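# Seat both lids on their matching boxes using suction

## Task

Place the large lid fully down on the large box and the small lid fully down on the small box, so that both stay seated with no help from the robot. Then switch off suction and pull both tools away.

## Robot and tools

Robot: two arms, left_arm and right_arm, each ending in a vacuum suction cup instead of fingers. The reference spot on each tool is its cup point, the centre of the cup rim when nothing touches it. The cup opens along the cup point's own +z axis. About 4 cm behind the rim the tool body and its camera widen, sticking out up to about 9 cm sideways, so leave room for that.

World frame: one shared frame with its origin on the table surface midway between the arms. +x points out across the table, +z points up, and left_arm sits on the +y side. The arm names do not mean left or right in any picture. Reported positions are in metres, orientations are quaternions in w,x,y,z order, and velocities are in m/s and rad/s. The printed cup point can be a little off from the real one, more so far from the base.

execute_actions(actions): actions is a list of actions. Each action is a table of at most 15 rows, one row per control step of 1/30 s; if you give fewer rows, the last row repeats until 15 steps (0.5 s) have passed. Every row has 14 numbers, each from -1 to 1, covering both arms even if one is idle: left dx, dy, dz, rx, ry, rz, left suction, then right dx, dy, dz, rx, ry, rz, right suction. The six motion numbers are an offset, not a pose: they describe a target relative to where that cup point measured at the start of the action (for a call's first action, the last pose reported in this scene), expressed in the cup point's own axes. Every row in an action counts from that same start, not from the row before. Scale: 1.0 equals 0.6 m of travel or 180 degrees of turn. rx, ry, rz form a single rotation vector. Suction: any value above 0.01 switches it on, 0.01 or less switches it off, and it stays as last set, so repeat the current value to keep it (a 0 is an off command). An empty list just returns state and images.

Each control step the commanded pose is limited to within 70 mm and 16 degrees of the measured one, and the arm is steered toward it by damped inverse kinematics, favouring position over orientation. Large offsets therefore may need several actions; after an action the arm only carries on as far as its last limited pose.

move(target, speed, blocking): target is one 14-number row laid out as above; its motion numbers are offsets in cup axes from the pose in the most recent result that showed one, and its suction numbers are sent at the start. Both cup points travel in straight lines and finish together, over 0.5 to 10 s; anything longer is cut off at 10 s. speed is the top path speed in m/s, 0.002 to 0.5 (default 0.25); turning is capped at twice that value in rad/s. Paths ignore obstacles and the other arm, may lag or wander, and can exceed speed, especially near full reach. Faster contact hits harder, and aiming further beyond a surface presses harder. With blocking=false the result comes after 0.5 s while motion continues; until a result shows the move has ended, other motion commands are refused, so use wait(0) or stop.

The move result adds a 'move:' line naming the ending (done, off_target, moving, held, fault) and any limits, plus each cup point's distance from its target. If only one arm is named, the other finished at rest near its target. held as an ending means a safety check blocked that arm's final step; limits=paced means the sent pose was clipped; limits=held means some steps were blocked en route, after which the arm may move much faster than speed.

wait(seconds): 0 to 10 s; arms keep their last command, a running move carries on, and the wait returns early if that move ends. stop(): brakes a running move to a halt; it needs room, more when fast; suction is unaffected.

zoom_image(camera, region): camera is cam_high, cam_left_wrist or cam_right_wrist; region is [x0, y0, x1, y1] in that camera's pixels, top-left origin, no bigger than 504 by 504. cam_high is a fixed 672x504 pinhole view; the wrist cameras are 616x616 fisheye. Calibration (K, distortion, world-to-camera transform) is supplied and may be slightly off.

finished_scene(scene): give the number of the scene you are in. It ends that scene permanently after the last command has been held, reports success, and gives the next task. Answering with no tool call ends everything.

Result contents: each arm's cup pose and velocities; 'Hand target' lines showing where the controller is currently driving; 'pose unreachable' when a clearance check altered or blocked an arm's command; step readings with HELD marking held-back steps; joint positions and torques (torques include offsets and noise, nonzero even in free air); suction_measured and part_present. Joint ranges (rad): waist -6.283 to 6.283, shoulder -2.059 to 2.094, elbow -3.927 to 0.192, forearm roll -6.283 to 6.283, wrist pitch -1.693 to 3.142, wrist roll -6.283 to 6.283. Load limits (N m): waist 45.5, shoulder 45.5, elbow 27.3, forearm roll 27.3, wrist pitch 18.2, wrist roll 18.2.

Suction: press the 36 mm rim flat onto a smooth face so it seals all round; holes, seams and edges leak. suction_measured near 0 means no seal, 0.83 or more means airtight, lower means leaking. part_present turns 1 at 0.50 and back to 0 below 0.45. Under vacuum the cup shrinks, so a held part sits up to about 12 mm closer to the tool. To release, set the part down on its support, switch suction off, then back away at least 15 mm. A cup sealed on the table pins the tool until suction goes off.

Avoid: dropping or knocking anything off the table, letting the arms collide or shove each other, slamming or pressing hard. A torque fault makes the arm back off, freeze for 10 s and skip the rest of the call. Motors heat while loaded; MOTOR HOT warns from 65 °C and at 80 °C the arm is braked (OVER-TEMPERATURE FAULT). Loose objects may occasionally get nudged. To keep an arm still, send its offset back to the desired pose first, then zeros.

Each tool is called after "Call:" in YAML: its name, and indented under it one key for each argument.

## Session

Call:
execute_actions:
  actions: []

Scene clock: 0.00 s.
left_arm: end_effector_position=(+0.4319, +0.2821, +0.2429) suction_measured=0.00 part_present=0 end_effector_quat_wxyz=(-0.001, -0.237, +0.971, -0.001) end_effector_velocity=(-0.000, -0.001, -0.000) end_effector_angular_velocity=(-0.000, +0.001, -0.001) | right_arm: end_effector_position=(+0.3449, -0.2326, +0.2419) suction_measured=0.00 part_present=0 end_effector_quat_wxyz=(-0.003, +0.179, +0.984, -0.001) end_effector_velocity=(+0.000, -0.000, +0.000) end_effector_angular_velocity=(+0.001, -0.000, -0.001)
Joint positions: left_arm=[ 0.001 -0.262 -0.931 -0.002  1.195  1.834] | right_arm=[ 0.    -0.264 -0.927  0.     1.197  2.879]
Joint velocities: left_arm=[-0.001 -0.     0.001 -0.001  0.001  0.   ] | right_arm=[-0.001  0.    -0.001  0.001  0.    -0.   ]
Joint torques (N m, as the arm reports them, + toward a larger angle): no reading
Motor temperatures (°C, as the motors report them): left_arm=[33 36 36 37 41 36] | right_arm=[35 38 36 37 37 39]
Hand target (left_arm): +0.432, +0.282, +0.243; -0.001, -0.237, +0.971, -0.001
Hand target (right_arm): +0.345, -0.233, +0.242; -0.003, +0.179, +0.984, -0.001

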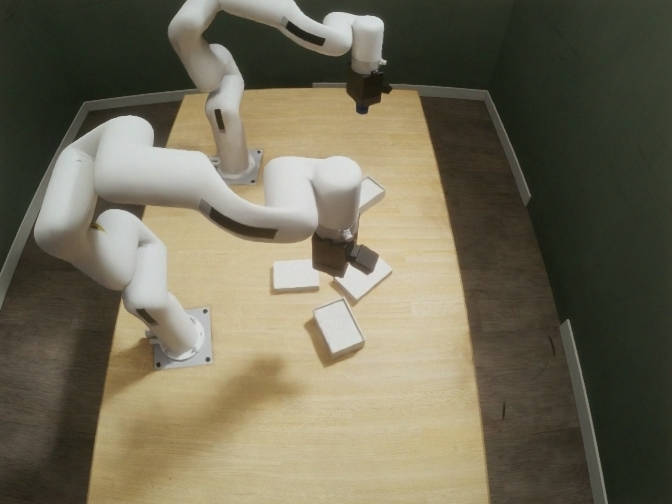

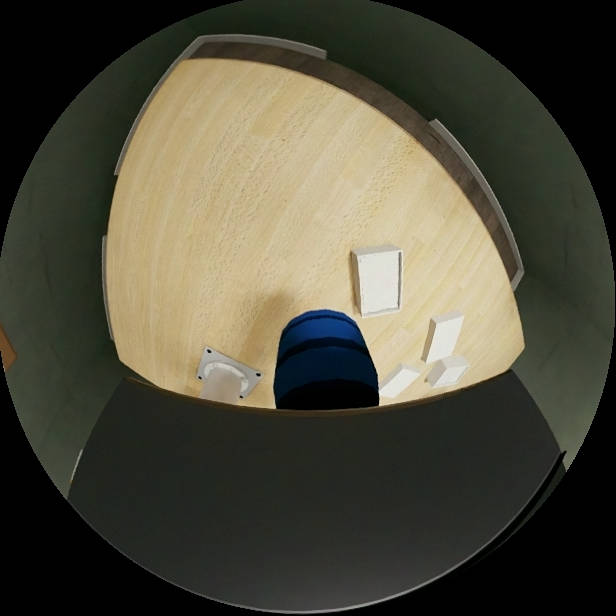

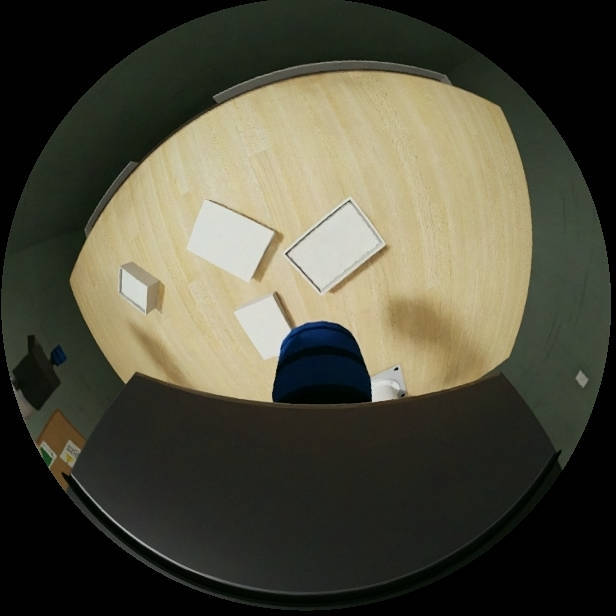

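Call:
zoom_image:
  camera: "cam_high"
  region: [250, 160, 420, 370]

Call:
zoom_image:
  camera: "cam_right_wrist"
  region: [100, 180, 400, 370]

Call:
zoom_image:
  camera: "cam_left_wrist"
  region: [330, 230, 490, 410]

Region (250, 160, 420, 370) of cam_high's 672x504 image, scaled by 2.400, with more detail than that image has; it fills the left 408 columns of this view, and the rest is white.

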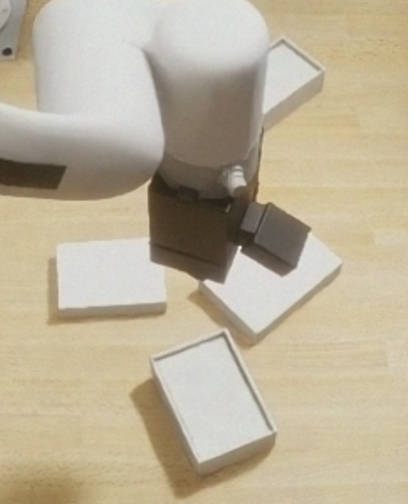

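Region (100, 180, 400, 370) of cam_right_wrist's 616x616 image, scaled by 1.680, with more detail than that image has; it fills the top 319 rows of this view, and the rest is white.

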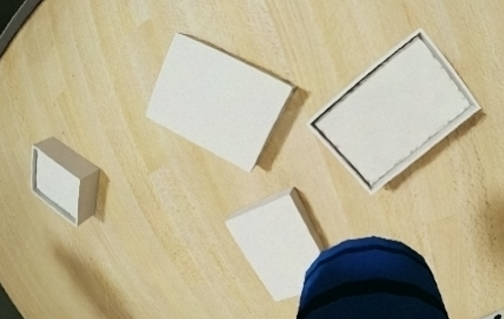

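Region (330, 230, 490, 410) of cam_left_wrist's 616x616 image, scaled by 2.800, with more detail than that image has.

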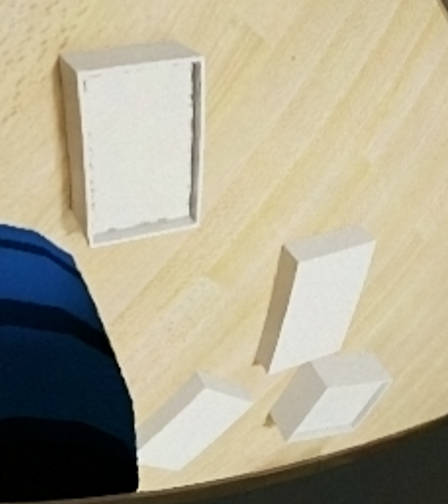

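Call:
zoom_image:
  camera: "cam_right_wrist"
  region: [275, 190, 395, 310]

Call:
zoom_image:
  camera: "cam_right_wrist"
  region: [175, 185, 295, 305]

Call:
zoom_image:
  camera: "cam_high"
  region: [260, 250, 400, 370]

Region (275, 190, 395, 310) of cam_right_wrist's 616x616 image, scaled by 4.200, with more detail than that image has.

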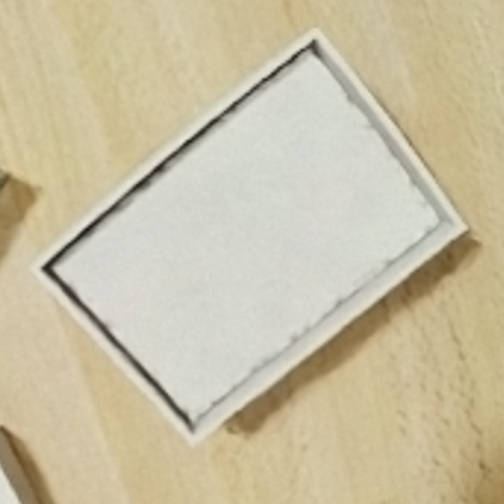

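Region (175, 185, 295, 305) of cam_right_wrist's 616x616 image, scaled by 4.200, with more detail than that image has.

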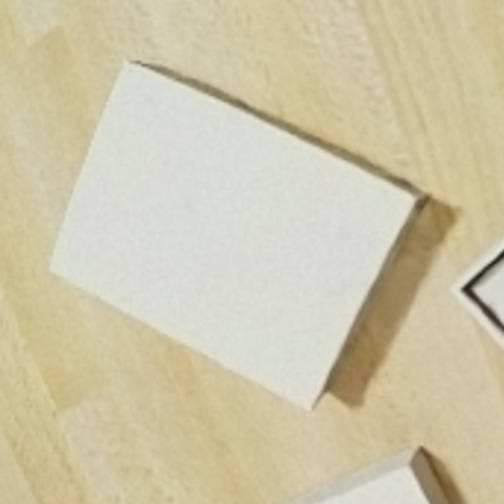

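Region (260, 250, 400, 370) of cam_high's 672x504 image, scaled by 3.600, with more detail than that image has; it fills the top 432 rows of this view, and the rest is white.

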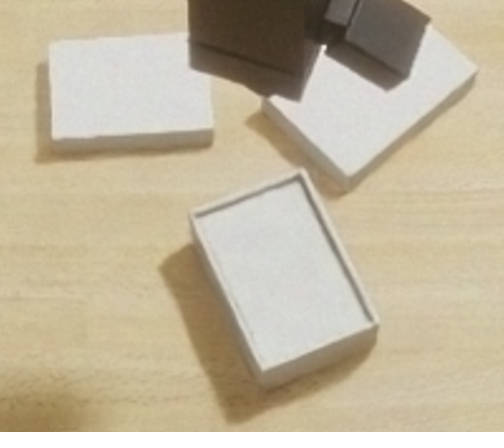

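Call:
zoom_image:
  camera: "cam_left_wrist"
  region: [335, 235, 425, 325]

Call:
zoom_image:
  camera: "cam_right_wrist"
  region: [225, 280, 315, 370]

Region (335, 235, 425, 325) of cam_left_wrist's 616x616 image, scaled by 5.600, with more detail than that image has.

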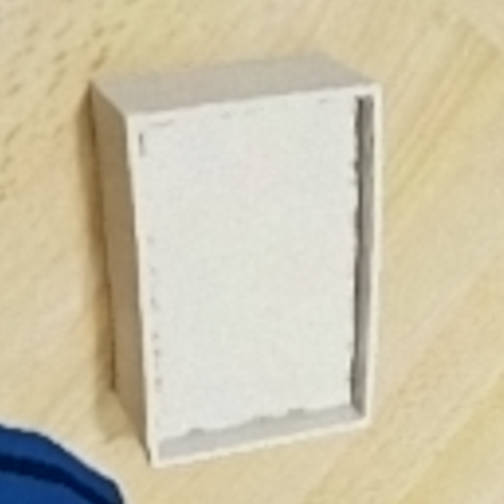

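Region (225, 280, 315, 370) of cam_right_wrist's 616x616 image, scaled by 5.600, with more detail than that image has.

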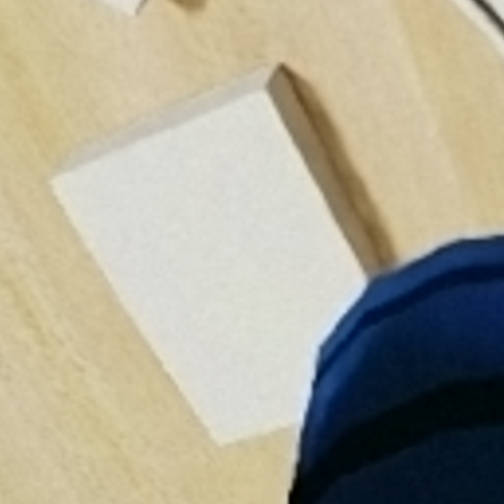

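Call:
move:
  target: [0.4318,-0.1735,0.205,0,0,-0.37,0,-0.0403,0.2230,0.3365,0,0,0.1567,0]
  speed: 0.3

Scene clock: 8.63 s.
left_arm: end_effector_position=(+0.2498, +0.0705, +0.1203) suction_measured=0.00 part_present=0 end_effector_quat_wxyz=(+0.001, +0.732, -0.682, -0.001) end_effector_velocity=(-0.001, -0.001, -0.001) end_effector_angular_velocity=(+0.008, -0.006, +0.008) | right_arm: end_effector_position=(+0.4142, -0.1165, +0.0403) suction_measured=0.00 part_present=0 end_effector_quat_wxyz=(-0.002, +0.413, +0.911, -0.002) end_effector_velocity=(-0.000, +0.001, -0.002) end_effector_angular_velocity=(-0.001, +0.002, -0.002)
Joint positions: left_arm=[-0.766 -0.416 -0.426 -0.003  0.844 -0.094] | right_arm=[ 0.21   0.346 -1.026  0.     0.685  3.58 ]
Joint velocities: left_arm=[-0.01   0.005 -0.001  0.013 -0.002 -0.027] | right_arm=[ 0.001  0.006 -0.002 -0.    -0.001  0.003]
Joint torques (N m, as the arm reports them, + toward a larger angle): left_arm=[  0.44  -8.18 -15.33  -0.99  -0.62  -0.09] | right_arm=[ -1.58 -18.27 -18.19  -2.03  -1.28   0.58]
Motor temperatures (°C, as the motors report them): left_arm=[33 36 38 37 41 36] | right_arm=[35 38 39 37 37 39]
Hand target (left_arm): +0.250, +0.070, +0.120; +0.001, +0.732, -0.682, -0.001
Hand target (right_arm): +0.414, -0.116, +0.040; -0.002, +0.413, +0.911, -0.002
Off the commanded pose (left_arm): 0.001 m, 0 deg.
Off the commanded pose (right_arm): 0.001 m, 0 deg.
move: done
camera_calibration (this result's frames):
cam_left_wrist: T_world_to_cam=[[0.992811, 0.11777, 0.0213585, -0.254484], [0.0934523, -0.874217, 0.476457, -0.0000345297], [0.0747844, -0.471035, -0.878939, 0.201103], [0, 0, 0, 1]] pos_world=[0.237618, 0.124667, 0.182209]
cam_right_wrist: T_world_to_cam=[[-0.733974, -0.679132, -0.00783706, 0.232021], [-0.621725, 0.667198, 0.41025, 0.339603], [-0.273385, 0.305985, -0.91194, 0.265014], [0, 0, 0, 1]] pos_world=[0.453888, -0.1501, 0.104173]

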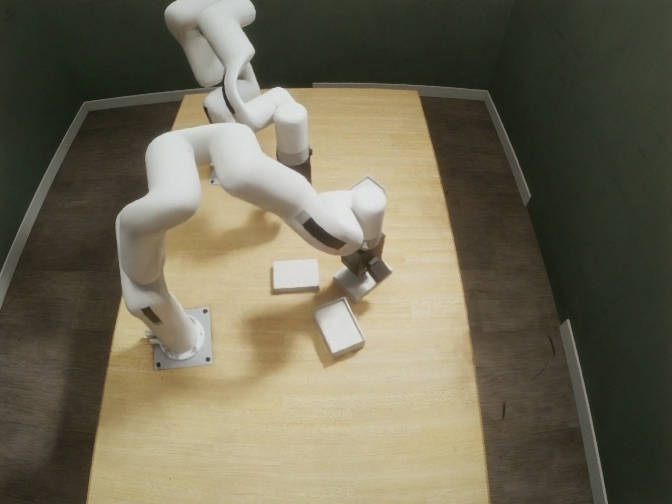

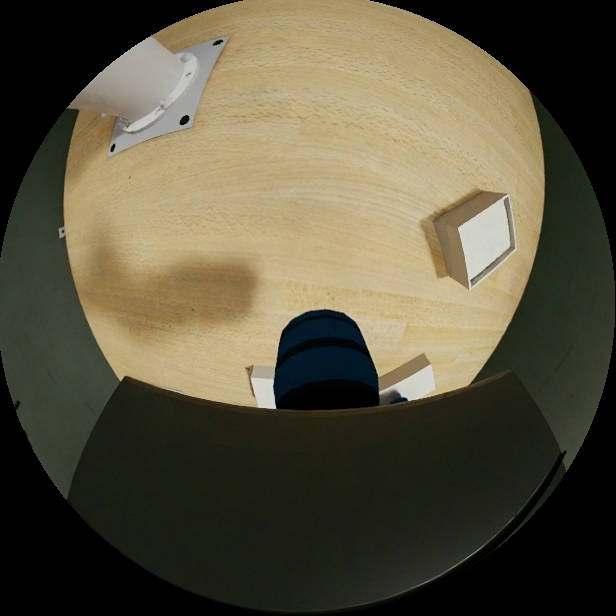

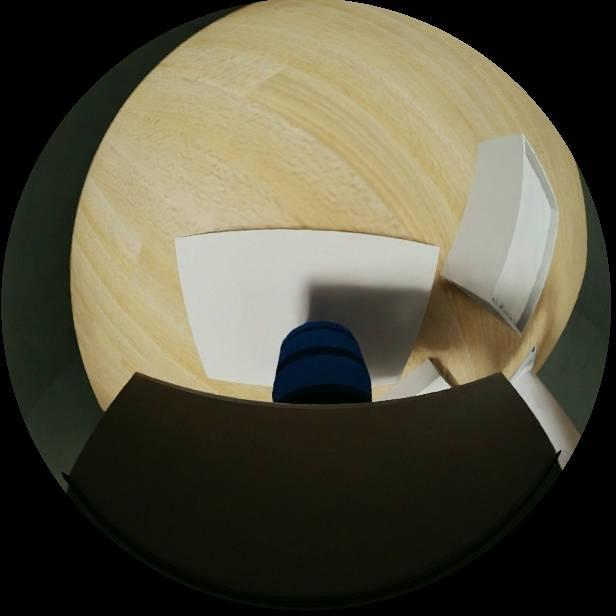

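Call:
move:
  target: [0,0,0,0,0,0,0,-0.008,0.010,0.033,0,0,0,1]
  speed: 0.03

Scene clock: 10.37 s.
left_arm: end_effector_position=(+0.2498, +0.0705, +0.1203) suction_measured=0.00 part_present=0 end_effector_quat_wxyz=(+0.001, +0.732, -0.682, -0.001) end_effector_velocity=(-0.000, -0.000, +0.000) end_effector_angular_velocity=(-0.001, +0.000, +0.000) | right_arm: end_effector_position=(+0.4218, -0.1161, +0.0207) suction_measured=0.93 part_present=1 end_effector_quat_wxyz=(-0.002, +0.413, +0.911, -0.002) end_effector_velocity=(+0.001, +0.001, -0.001) end_effector_angular_velocity=(+0.001, -0.002, +0.002)
Joint positions: left_arm=[-0.766 -0.416 -0.426 -0.003  0.844 -0.094] | right_arm=[ 0.205  0.409 -1.052  0.     0.649  3.575]
Joint velocities: left_arm=[-0.001  0.    -0.    -0.001 -0.001 -0.   ] | right_arm=[ 0.001  0.005 -0.004 -0.    -0.004 -0.001]
Joint torques (N m, as the arm reports them, + toward a larger angle): left_arm=[  0.2   -8.8  -15.1   -0.99  -0.68   0.05] | right_arm=[ -1.81 -18.92 -17.79  -1.8   -1.28   0.62]
Motor temperatures (°C, as the motors report them): left_arm=[33 36 38 37 41 36] | right_arm=[35 38 39 37 37 39]
Hand target (left_arm): +0.250, +0.070, +0.120; +0.001, +0.732, -0.682, -0.001
Hand target (right_arm): +0.422, -0.116, +0.021; -0.002, +0.413, +0.911, -0.002
Off the commanded pose (left_arm): 0.000 m, 0 deg.
Off the commanded pose (right_arm): 0.000 m, 0 deg.
move: done
camera_calibration (this result's frames):
cam_left_wrist: T_world_to_cam=[[0.992811, 0.117774, 0.0213626, -0.254483], [0.0934547, -0.874221, 0.476449, -0.0000338705], [0.0747891, -0.471027, -0.878943, 0.2011], [0, 0, 0, 1]] pos_world=[0.237616, 0.124665, 0.182208]
cam_right_wrist: T_world_to_cam=[[-0.733974, -0.679131, -0.00794875, 0.237673], [-0.621765, 0.667174, 0.410229, 0.352139], [-0.273296, 0.30604, -0.911948, 0.249109], [0, 0, 0, 1]] pos_world=[0.461474, -0.149764, 0.0846064]

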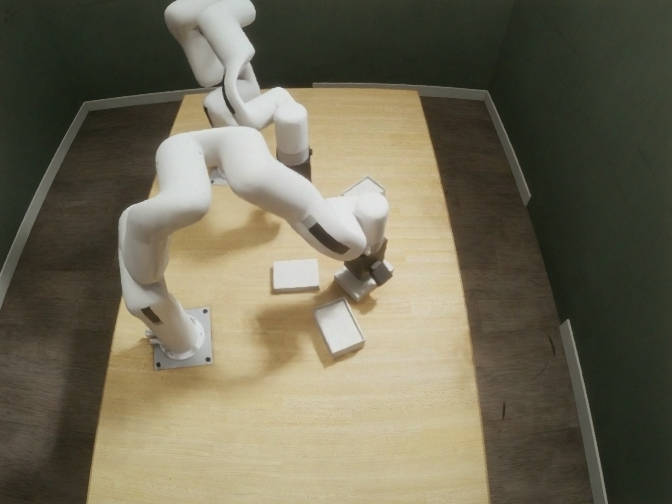

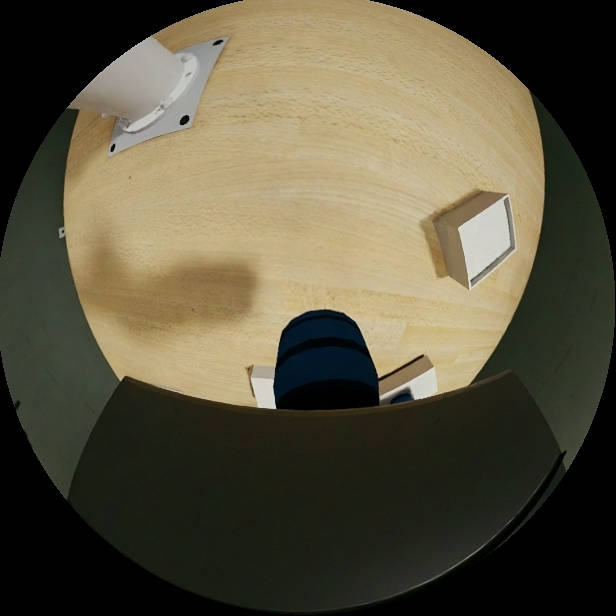

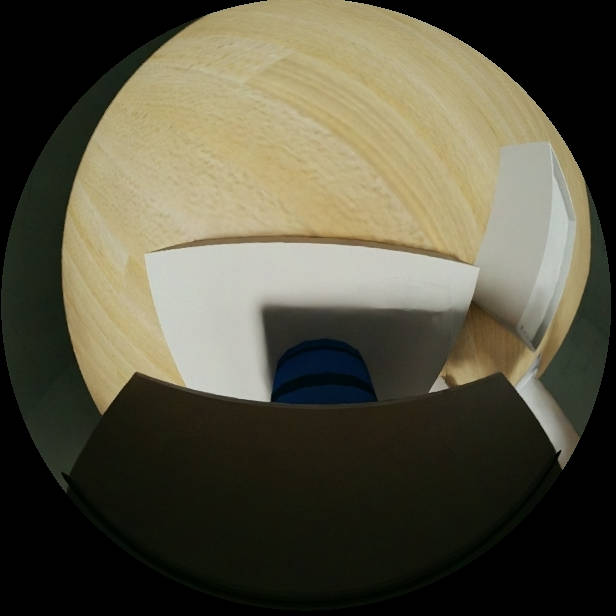

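Call:
move:
  target: [0,0,0,0,0,0,0,0,0,-0.1,0,0,0,1]
  speed: 0.15

Call:
move:
  target: [0.3072,0.0397,0.1172,0,0,0,0,-0.101,-0.2963,0.008,0,0,-0.3944,1]
  speed: 0.3

Scene clock: 11.97 s.
left_arm: end_effector_position=(+0.2498, +0.0705, +0.1203) suction_measured=0.00 part_present=0 end_effector_quat_wxyz=(+0.001, +0.732, -0.682, -0.001) end_effector_velocity=(+0.000, +0.000, -0.000) end_effector_angular_velocity=(+0.001, -0.000, -0.002) | right_arm: end_effector_position=(+0.4217, -0.1162, +0.0800) suction_measured=0.94 part_present=1 end_effector_quat_wxyz=(-0.002, +0.413, +0.911, -0.002) end_effector_velocity=(+0.001, -0.000, +0.003) end_effector_angular_velocity=(+0.002, -0.001, -0.003)
Joint positions: left_arm=[-0.766 -0.416 -0.426 -0.003  0.844 -0.094] | right_arm=[ 0.205  0.287 -1.077  0.     0.796  3.575]
Joint velocities: left_arm=[ 0.     0.001 -0.     0.001 -0.     0.002] | right_arm=[-0.001 -0.005 -0.004  0.002  0.008  0.   ]
Joint torques (N m, as the arm reports them, + toward a larger angle): left_arm=[  0.3   -8.44 -15.19  -1.    -0.65   0.03] | right_arm=[ -1.79 -17.99 -19.41  -1.9   -1.25   0.58]
Motor temperatures (°C, as the motors report them): left_arm=[33 36 39 37 41 36] | right_arm=[35 38 39 37 37 39]
Hand target (left_arm): +0.250, +0.070, +0.120; +0.001, +0.732, -0.682, -0.001
Hand target (right_arm): +0.422, -0.116, +0.081; -0.002, +0.413, +0.911, -0.002
Off the commanded pose (left_arm): 0.000 m, 0 deg.
Off the commanded pose (right_arm): 0.001 m, 0 deg.
move: done
camera_calibration (this result's frames):
cam_left_wrist: T_world_to_cam=[[0.992811, 0.117775, 0.0213624, -0.254483], [0.0934548, -0.874221, 0.476449, -0.000033993], [0.0747891, -0.471027, -0.878943, 0.2011], [0, 0, 0, 1]] pos_world=[0.237616, 0.124665, 0.182208]
cam_right_wrist: T_world_to_cam=[[-0.733971, -0.679144, -0.00715513, 0.23796], [-0.621439, 0.667282, 0.410546, 0.32762], [-0.274045, 0.305775, -0.911812, 0.303434], [0, 0, 0, 1]] pos_world=[0.461406, -0.149789, 0.143874]

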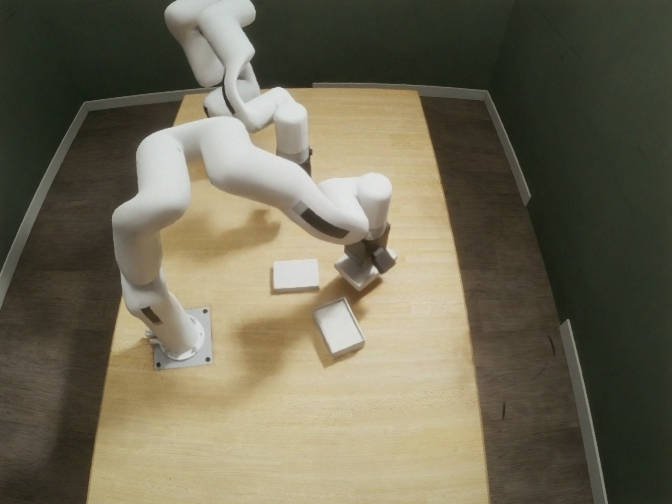

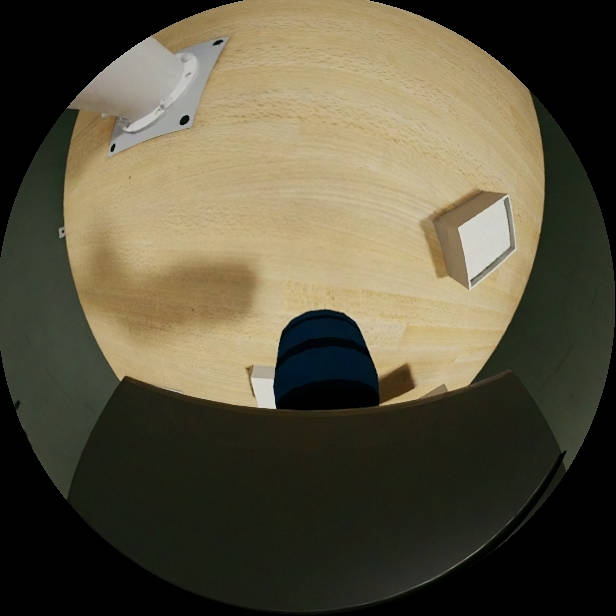

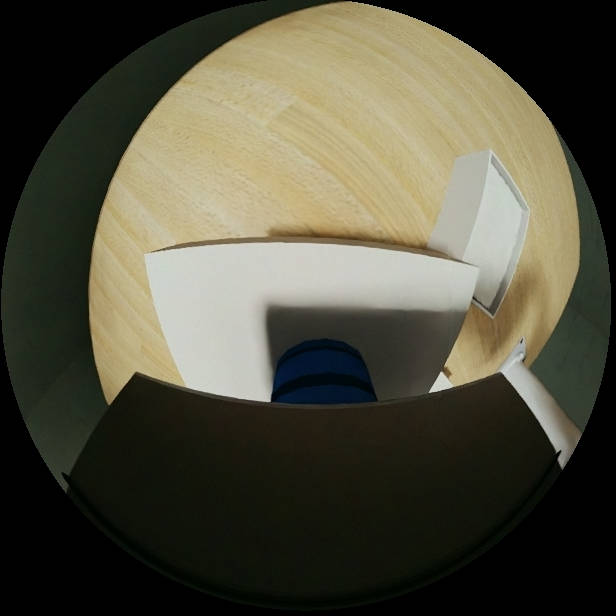

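Scene clock: 14.60 s.
left_arm: end_effector_position=(+0.2389, -0.1148, +0.0497) suction_measured=0.00 part_present=0 end_effector_quat_wxyz=(+0.001, +0.732, -0.682, -0.001) end_effector_velocity=(-0.000, -0.001, -0.001) end_effector_angular_velocity=(+0.002, +0.000, -0.001) | right_arm: end_effector_position=(+0.3277, -0.2781, +0.0755) suction_measured=0.94 part_present=1 end_effector_quat_wxyz=(-0.003, -0.192, +0.981, +0.000) end_effector_velocity=(-0.001, -0.001, -0.001) end_effector_angular_velocity=(+0.007, +0.002, +0.008)
Joint positions: left_arm=[-1.063  0.232 -0.889 -0.003  0.659 -0.39 ] | right_arm=[-0.111 -0.084 -0.583 -0.001  0.674  2.022]
Joint velocities: left_arm=[-0.002  0.006 -0.004  0.001  0.    -0.001] | right_arm=[-0.005 -0.002  0.003  0.011  0.    -0.022]
Joint torques (N m, as the arm reports them, + toward a larger angle): left_arm=[  0.79 -20.08 -13.66  -1.12  -0.92  -0.12] | right_arm=[ -1.64 -11.82 -18.29  -2.05  -1.4    0.66]
Motor temperatures (°C, as the motors report them): left_arm=[33 36 39 37 41 36] | right_arm=[35 38 39 37 37 39]
Hand target (left_arm): +0.239, -0.115, +0.050; +0.001, +0.732, -0.682, -0.001
Hand target (right_arm): +0.328, -0.278, +0.075; -0.003, -0.193, +0.981, +0.001
Off the commanded pose (left_arm): 0.000 m, 0 deg.
Off the commanded pose (right_arm): 0.001 m, 0 deg.
move: done
camera_calibration (this result's frames):
cam_left_wrist: T_world_to_cam=[[0.992756, 0.118105, 0.0220711, -0.220363], [0.0934614, -0.874537, 0.475867, -0.127347], [0.0755043, -0.470357, -0.87924, 0.0524775], [0, 0, 0, 1]] pos_world=[0.226706, -0.0606603, 0.111604]
cam_right_wrist: T_world_to_cam=[[0.402269, -0.915401, -0.0148763, -0.378537], [-0.830924, -0.371872, 0.413857, 0.158489], [-0.384377, -0.154121, -0.91022, 0.231164], [0, 0, 0, 1]] pos_world=[0.37282, -0.251948, 0.139188]

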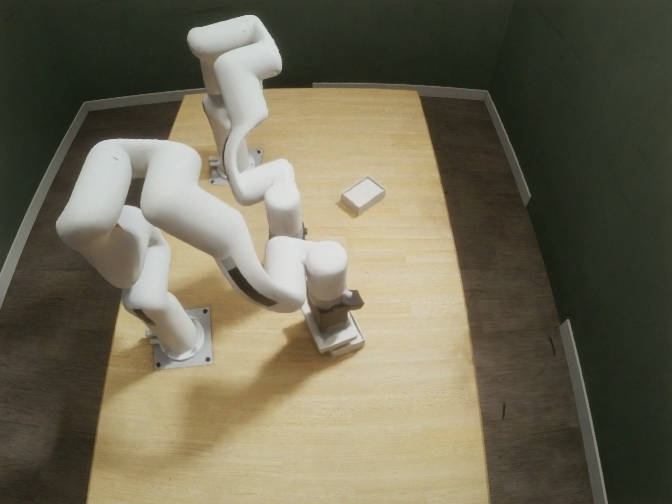

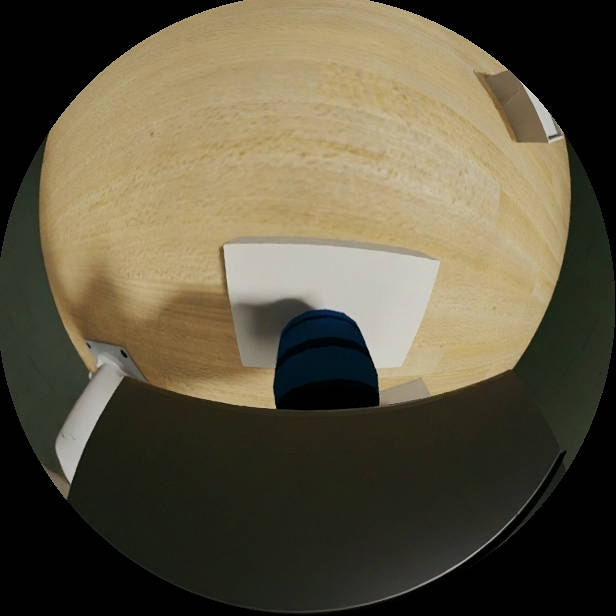

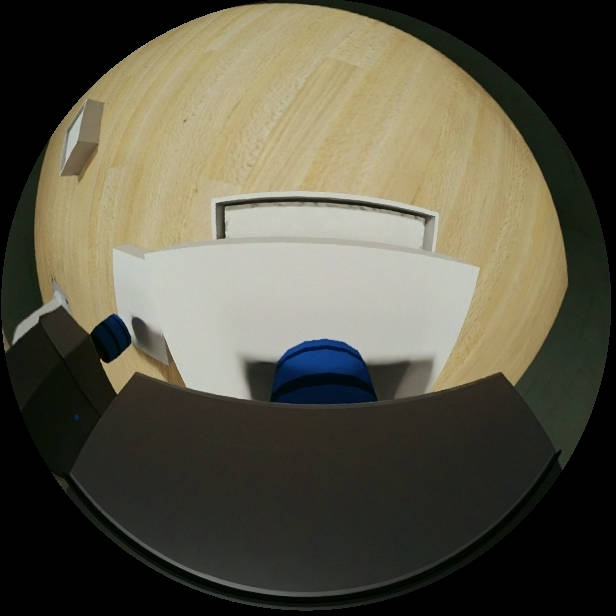

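Call:
zoom_image:
  camera: "cam_right_wrist"
  region: [130, 180, 250, 280]

Call:
zoom_image:
  camera: "cam_right_wrist"
  region: [380, 190, 500, 290]

Call:
zoom_image:
  camera: "cam_left_wrist"
  region: [210, 220, 450, 380]

Region (130, 180, 250, 280) of cam_right_wrist's 616x616 image, scaled by 4.200, with more detail than that image has.

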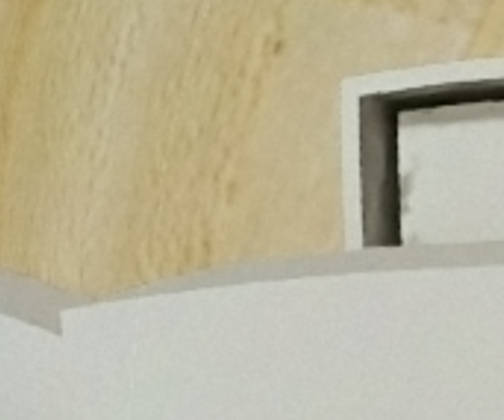

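Region (380, 190, 500, 290) of cam_right_wrist's 616x616 image, scaled by 4.200, with more detail than that image has.

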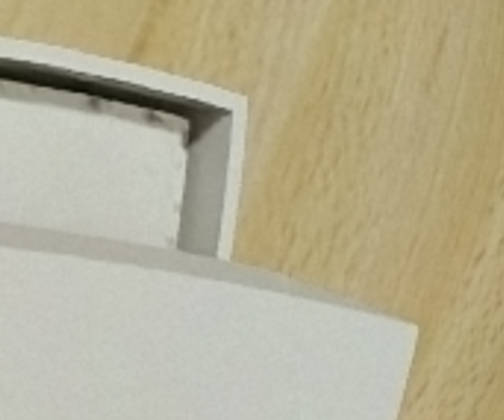

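Region (210, 220, 450, 380) of cam_left_wrist's 616x616 image, scaled by 2.100, with more detail than that image has.

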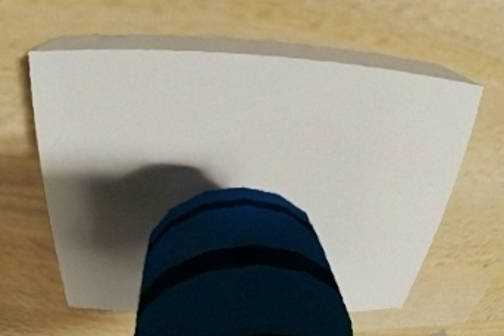

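Call:
move:
  target: [0,-0.015,0.05,0,0,0,1,-0.0267,-0.0128,0.02,0,0,-0.0017,1]
  speed: 0.03

Scene clock: 18.20 s.
left_arm: end_effector_position=(+0.2479, -0.1141, +0.0199) suction_measured=0.90 part_present=1 end_effector_quat_wxyz=(+0.001, +0.732, -0.682, -0.001) end_effector_velocity=(+0.001, -0.000, -0.002) end_effector_angular_velocity=(-0.001, -0.000, +0.001) | right_arm: end_effector_position=(+0.3453, -0.2792, +0.0635) suction_measured=0.94 part_present=1 end_effector_quat_wxyz=(-0.003, -0.195, +0.981, +0.000) end_effector_velocity=(+0.001, -0.001, -0.001) end_effector_angular_velocity=(+0.000, -0.000, -0.002)
Joint positions: left_arm=[-1.045  0.312 -0.895 -0.003  0.584 -0.373] | right_arm=[-0.116  0.002 -0.638 -0.001  0.643  2.011]
Joint velocities: left_arm=[ 0.002  0.006 -0.002 -0.001 -0.005  0.002] | right_arm=[-0.002  0.005 -0.004  0.    -0.001  0.   ]
Joint torques (N m, as the arm reports them, + toward a larger angle): left_arm=[  0.95 -20.28 -13.13  -1.02  -0.68   0.03] | right_arm=[ -1.66 -12.97 -17.83  -1.87  -1.34   0.66]
Motor temperatures (°C, as the motors report them): left_arm=[33 36 39 37 41 36] | right_arm=[35 38 40 37 37 39]
Hand target (left_arm): +0.248, -0.114, +0.020; +0.001, +0.732, -0.682, -0.001
Hand target (right_arm): +0.345, -0.279, +0.063; -0.003, -0.195, +0.981, +0.000
Off the commanded pose (left_arm): 0.000 m, 0 deg.
Off the commanded pose (right_arm): 0.000 m, 0 deg.
move: done
camera_calibration (this result's frames):
cam_left_wrist: T_world_to_cam=[[0.992744, 0.118179, 0.0221884, -0.228634], [0.093465, -0.874497, 0.47594, -0.113429], [0.0756498, -0.470413, -0.879198, 0.025838], [0, 0, 0, 1]] pos_world=[0.235622, -0.0600187, 0.081775]
cam_right_wrist: T_world_to_cam=[[0.407125, -0.913251, -0.0149167, -0.38785], [-0.828956, -0.376305, 0.413796, 0.175723], [-0.383513, -0.156101, -0.910247, 0.226055], [0, 0, 0, 1]] pos_world=[0.390265, -0.252791, 0.127267]

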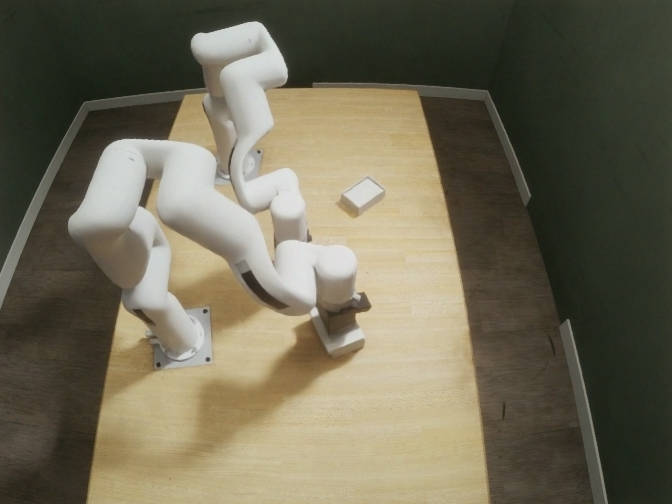

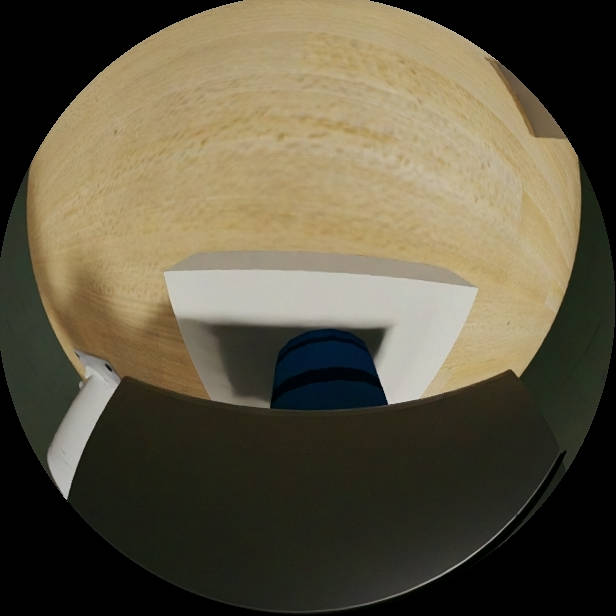

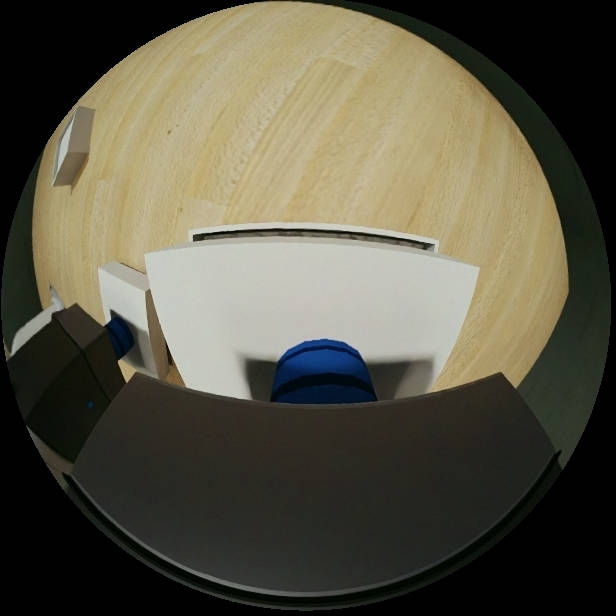

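Call:
zoom_image:
  camera: "cam_right_wrist"
  region: [140, 220, 220, 265]

Call:
zoom_image:
  camera: "cam_right_wrist"
  region: [405, 230, 485, 275]

Call:
zoom_image:
  camera: "cam_right_wrist"
  region: [270, 210, 350, 255]

Call:
zoom_image:
  camera: "cam_high"
  region: [300, 300, 380, 365]

Region (140, 220, 220, 265) of cam_right_wrist's 616x616 image, scaled by 6.300, with more detail than that image has; it fills the top 284 rows of this view, and the rest is white.

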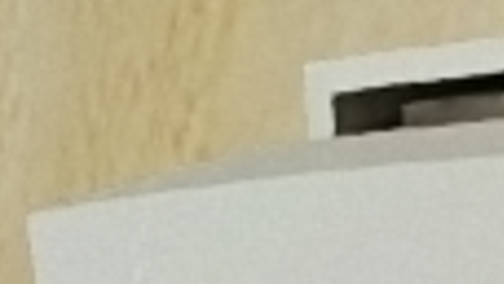

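Region (405, 230, 485, 275) of cam_right_wrist's 616x616 image, scaled by 6.300, with more detail than that image has; it fills the top 284 rows of this view, and the rest is white.

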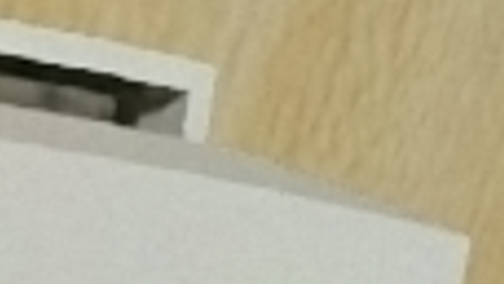

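Region (270, 210, 350, 255) of cam_right_wrist's 616x616 image, scaled by 6.300, with more detail than that image has; it fills the top 284 rows of this view, and the rest is white.

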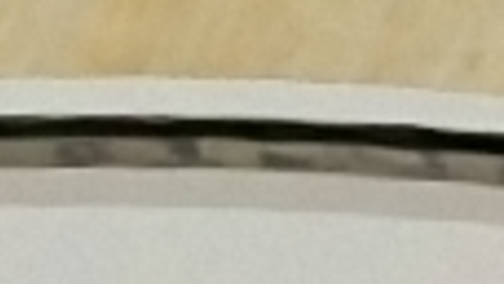

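Region (300, 300, 380, 365) of cam_high's 672x504 image, scaled by 6.300, with more detail than that image has; it fills the top 410 rows of this view, and the rest is white.

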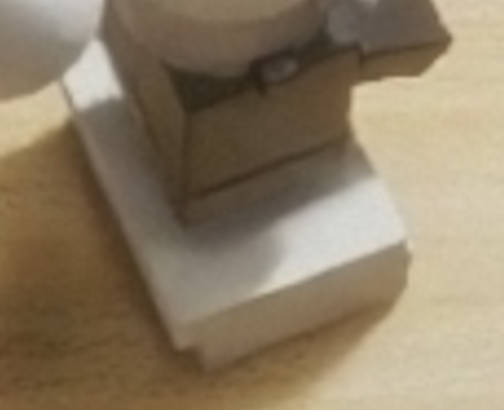

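Call:
move:
  target: [0,0,-0.07,0,0,0,1,-0.0147,-0.0013,0,0,0,0,1]
  speed: 0.08

Scene clock: 20.53 s.
left_arm: end_effector_position=(+0.2478, -0.1140, +0.0615) suction_measured=0.94 part_present=1 end_effector_quat_wxyz=(+0.001, +0.732, -0.682, -0.001) end_effector_velocity=(-0.000, -0.000, +0.003) end_effector_angular_velocity=(-0.000, +0.000, -0.001) | right_arm: end_effector_position=(+0.3537, -0.2766, +0.0635) suction_measured=0.94 part_present=1 end_effector_quat_wxyz=(-0.003, -0.195, +0.981, +0.000) end_effector_velocity=(+0.001, +0.001, +0.000) end_effector_angular_velocity=(+0.000, -0.002, -0.000)
Joint positions: left_arm=[-1.045  0.215 -0.909 -0.003  0.695 -0.373] | right_arm=[-0.111  0.027 -0.669 -0.001  0.648  2.017]
Joint velocities: left_arm=[-0.    -0.005 -0.002 -0.     0.008  0.001] | right_arm=[ 0.001  0.001 -0.002 -0.    -0.001  0.001]
Joint torques (N m, as the arm reports them, + toward a larger angle): left_arm=[  0.74 -19.15 -14.16  -0.94  -0.83  -0.07] | right_arm=[ -1.64 -13.27 -17.82  -1.82  -1.34   0.6 ]
Motor temperatures (°C, as the motors report them): left_arm=[33 36 39 37 41 36] | right_arm=[35 38 40 37 37 39]
Hand target (left_arm): +0.248, -0.114, +0.062; +0.001, +0.732, -0.682, -0.001
Hand target (right_arm): +0.354, -0.277, +0.064; -0.003, -0.195, +0.981, +0.000
Off the commanded pose (left_arm): 0.000 m, 0 deg.
Off the commanded pose (right_arm): 0.000 m, 0 deg.
move: done
camera_calibration (this result's frames):
cam_left_wrist: T_world_to_cam=[[0.992769, 0.11804, 0.0218393, -0.229486], [0.0935399, -0.874699, 0.475554, -0.133135], [0.075237, -0.470072, -0.879416, 0.0626148], [0, 0, 0, 1]] pos_world=[0.235569, -0.059931, 0.123389]
cam_right_wrist: T_world_to_cam=[[0.407119, -0.913254, -0.0148915, -0.388879], [-0.828955, -0.376287, 0.413814, 0.183678], [-0.383521, -0.156127, -0.91024, 0.22966], [0, 0, 0, 1]] pos_world=[0.39866, -0.250174, 0.127246]

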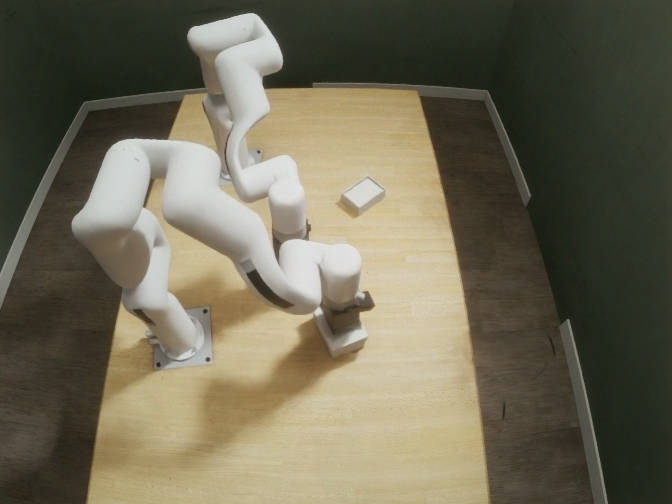

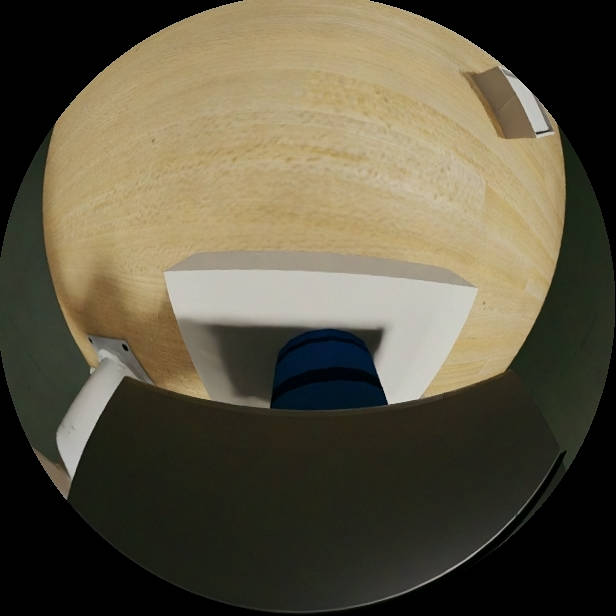

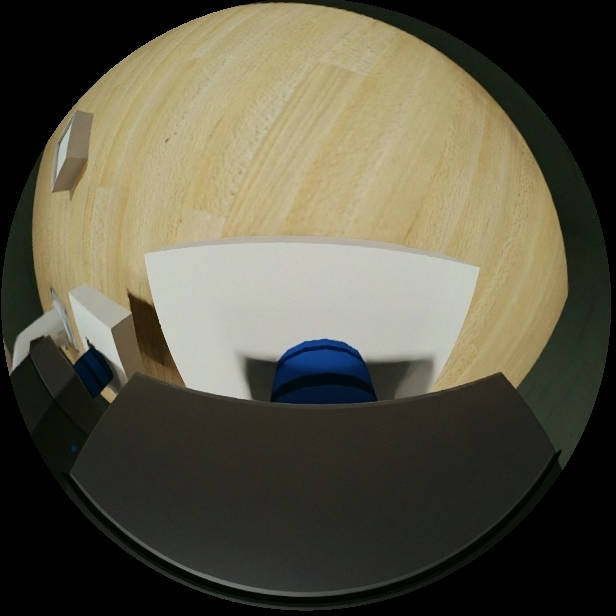

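Call:
move:
  target: [-0.392,-0.3605,-0.0108,0,0,-0.2089,1,0,0,0.015,0,0,0,1]
  speed: 0.25

Scene clock: 22.67 s.
left_arm: end_effector_position=(+0.4469, +0.1355, +0.0677) suction_measured=0.94 part_present=1 end_effector_quat_wxyz=(+0.001, +0.912, -0.410, -0.001) end_effector_velocity=(+0.002, +0.001, +0.000) end_effector_angular_velocity=(-0.001, -0.001, +0.002) | right_arm: end_effector_position=(+0.3536, -0.2766, +0.0545) suction_measured=0.94 part_present=1 end_effector_quat_wxyz=(-0.003, -0.195, +0.981, +0.000) end_effector_velocity=(+0.001, +0.000, +0.000) end_effector_angular_velocity=(+0.001, -0.001, -0.001)
Joint positions: left_arm=[-0.332  0.143 -0.832 -0.003  0.692 -0.316] | right_arm=[-0.111  0.05  -0.664 -0.001  0.62   2.017]
Joint velocities: left_arm=[ 0.003  0.002 -0.004 -0.     0.001  0.001] | right_arm=[-0.    -0.    -0.001  0.001  0.    -0.   ]
Joint torques (N m, as the arm reports them, + toward a larger angle): left_arm=[  0.23 -18.58 -14.12  -1.11  -0.76   0.01] | right_arm=[ -1.86 -13.48 -17.44  -1.93  -1.31   0.67]
Motor temperatures (°C, as the motors report them): left_arm=[33 36 40 37 41 36] | right_arm=[35 38 40 37 37 39]
Hand target (left_arm): +0.447, +0.136, +0.068; +0.001, +0.912, -0.410, -0.001
Hand target (right_arm): +0.354, -0.277, +0.055; -0.003, -0.195, +0.981, +0.000
Off the commanded pose (left_arm): 0.000 m, 0 deg.
Off the commanded pose (right_arm): 0.000 m, 0 deg.
move: done
camera_calibration (this result's frames):
cam_left_wrist: T_world_to_cam=[[0.715029, 0.698764, 0.0215013, -0.411265], [0.607616, -0.636381, 0.475207, -0.198507], [0.345741, -0.326723, -0.879611, 0.0301539], [0, 0, 0, 1]] pos_world=[0.404257, 0.170903, 0.129698]
cam_right_wrist: T_world_to_cam=[[0.407112, -0.913257, -0.0148871, -0.389009], [-0.828957, -0.376279, 0.413816, 0.18737], [-0.383522, -0.156129, -0.910239, 0.221471], [0, 0, 0, 1]] pos_world=[0.398631, -0.250184, 0.118264]

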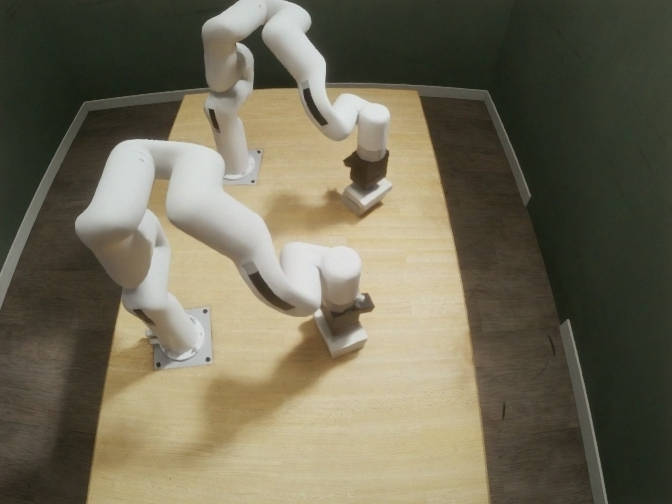

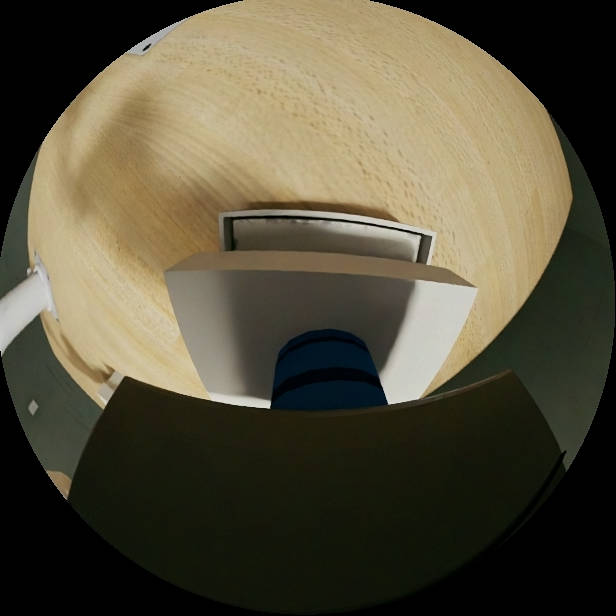

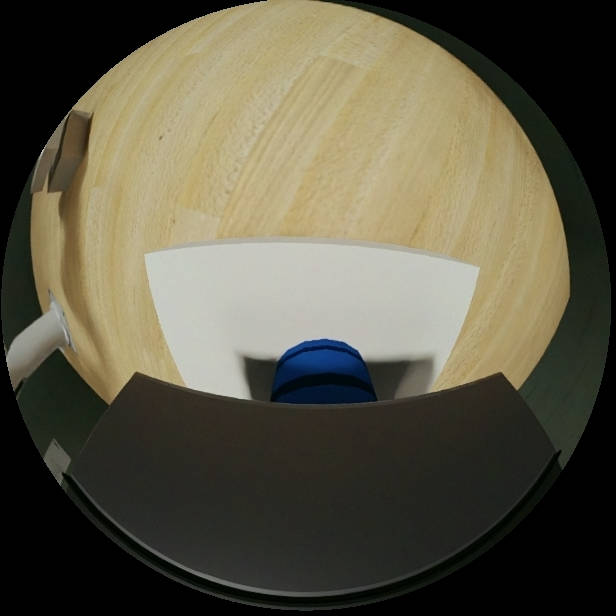

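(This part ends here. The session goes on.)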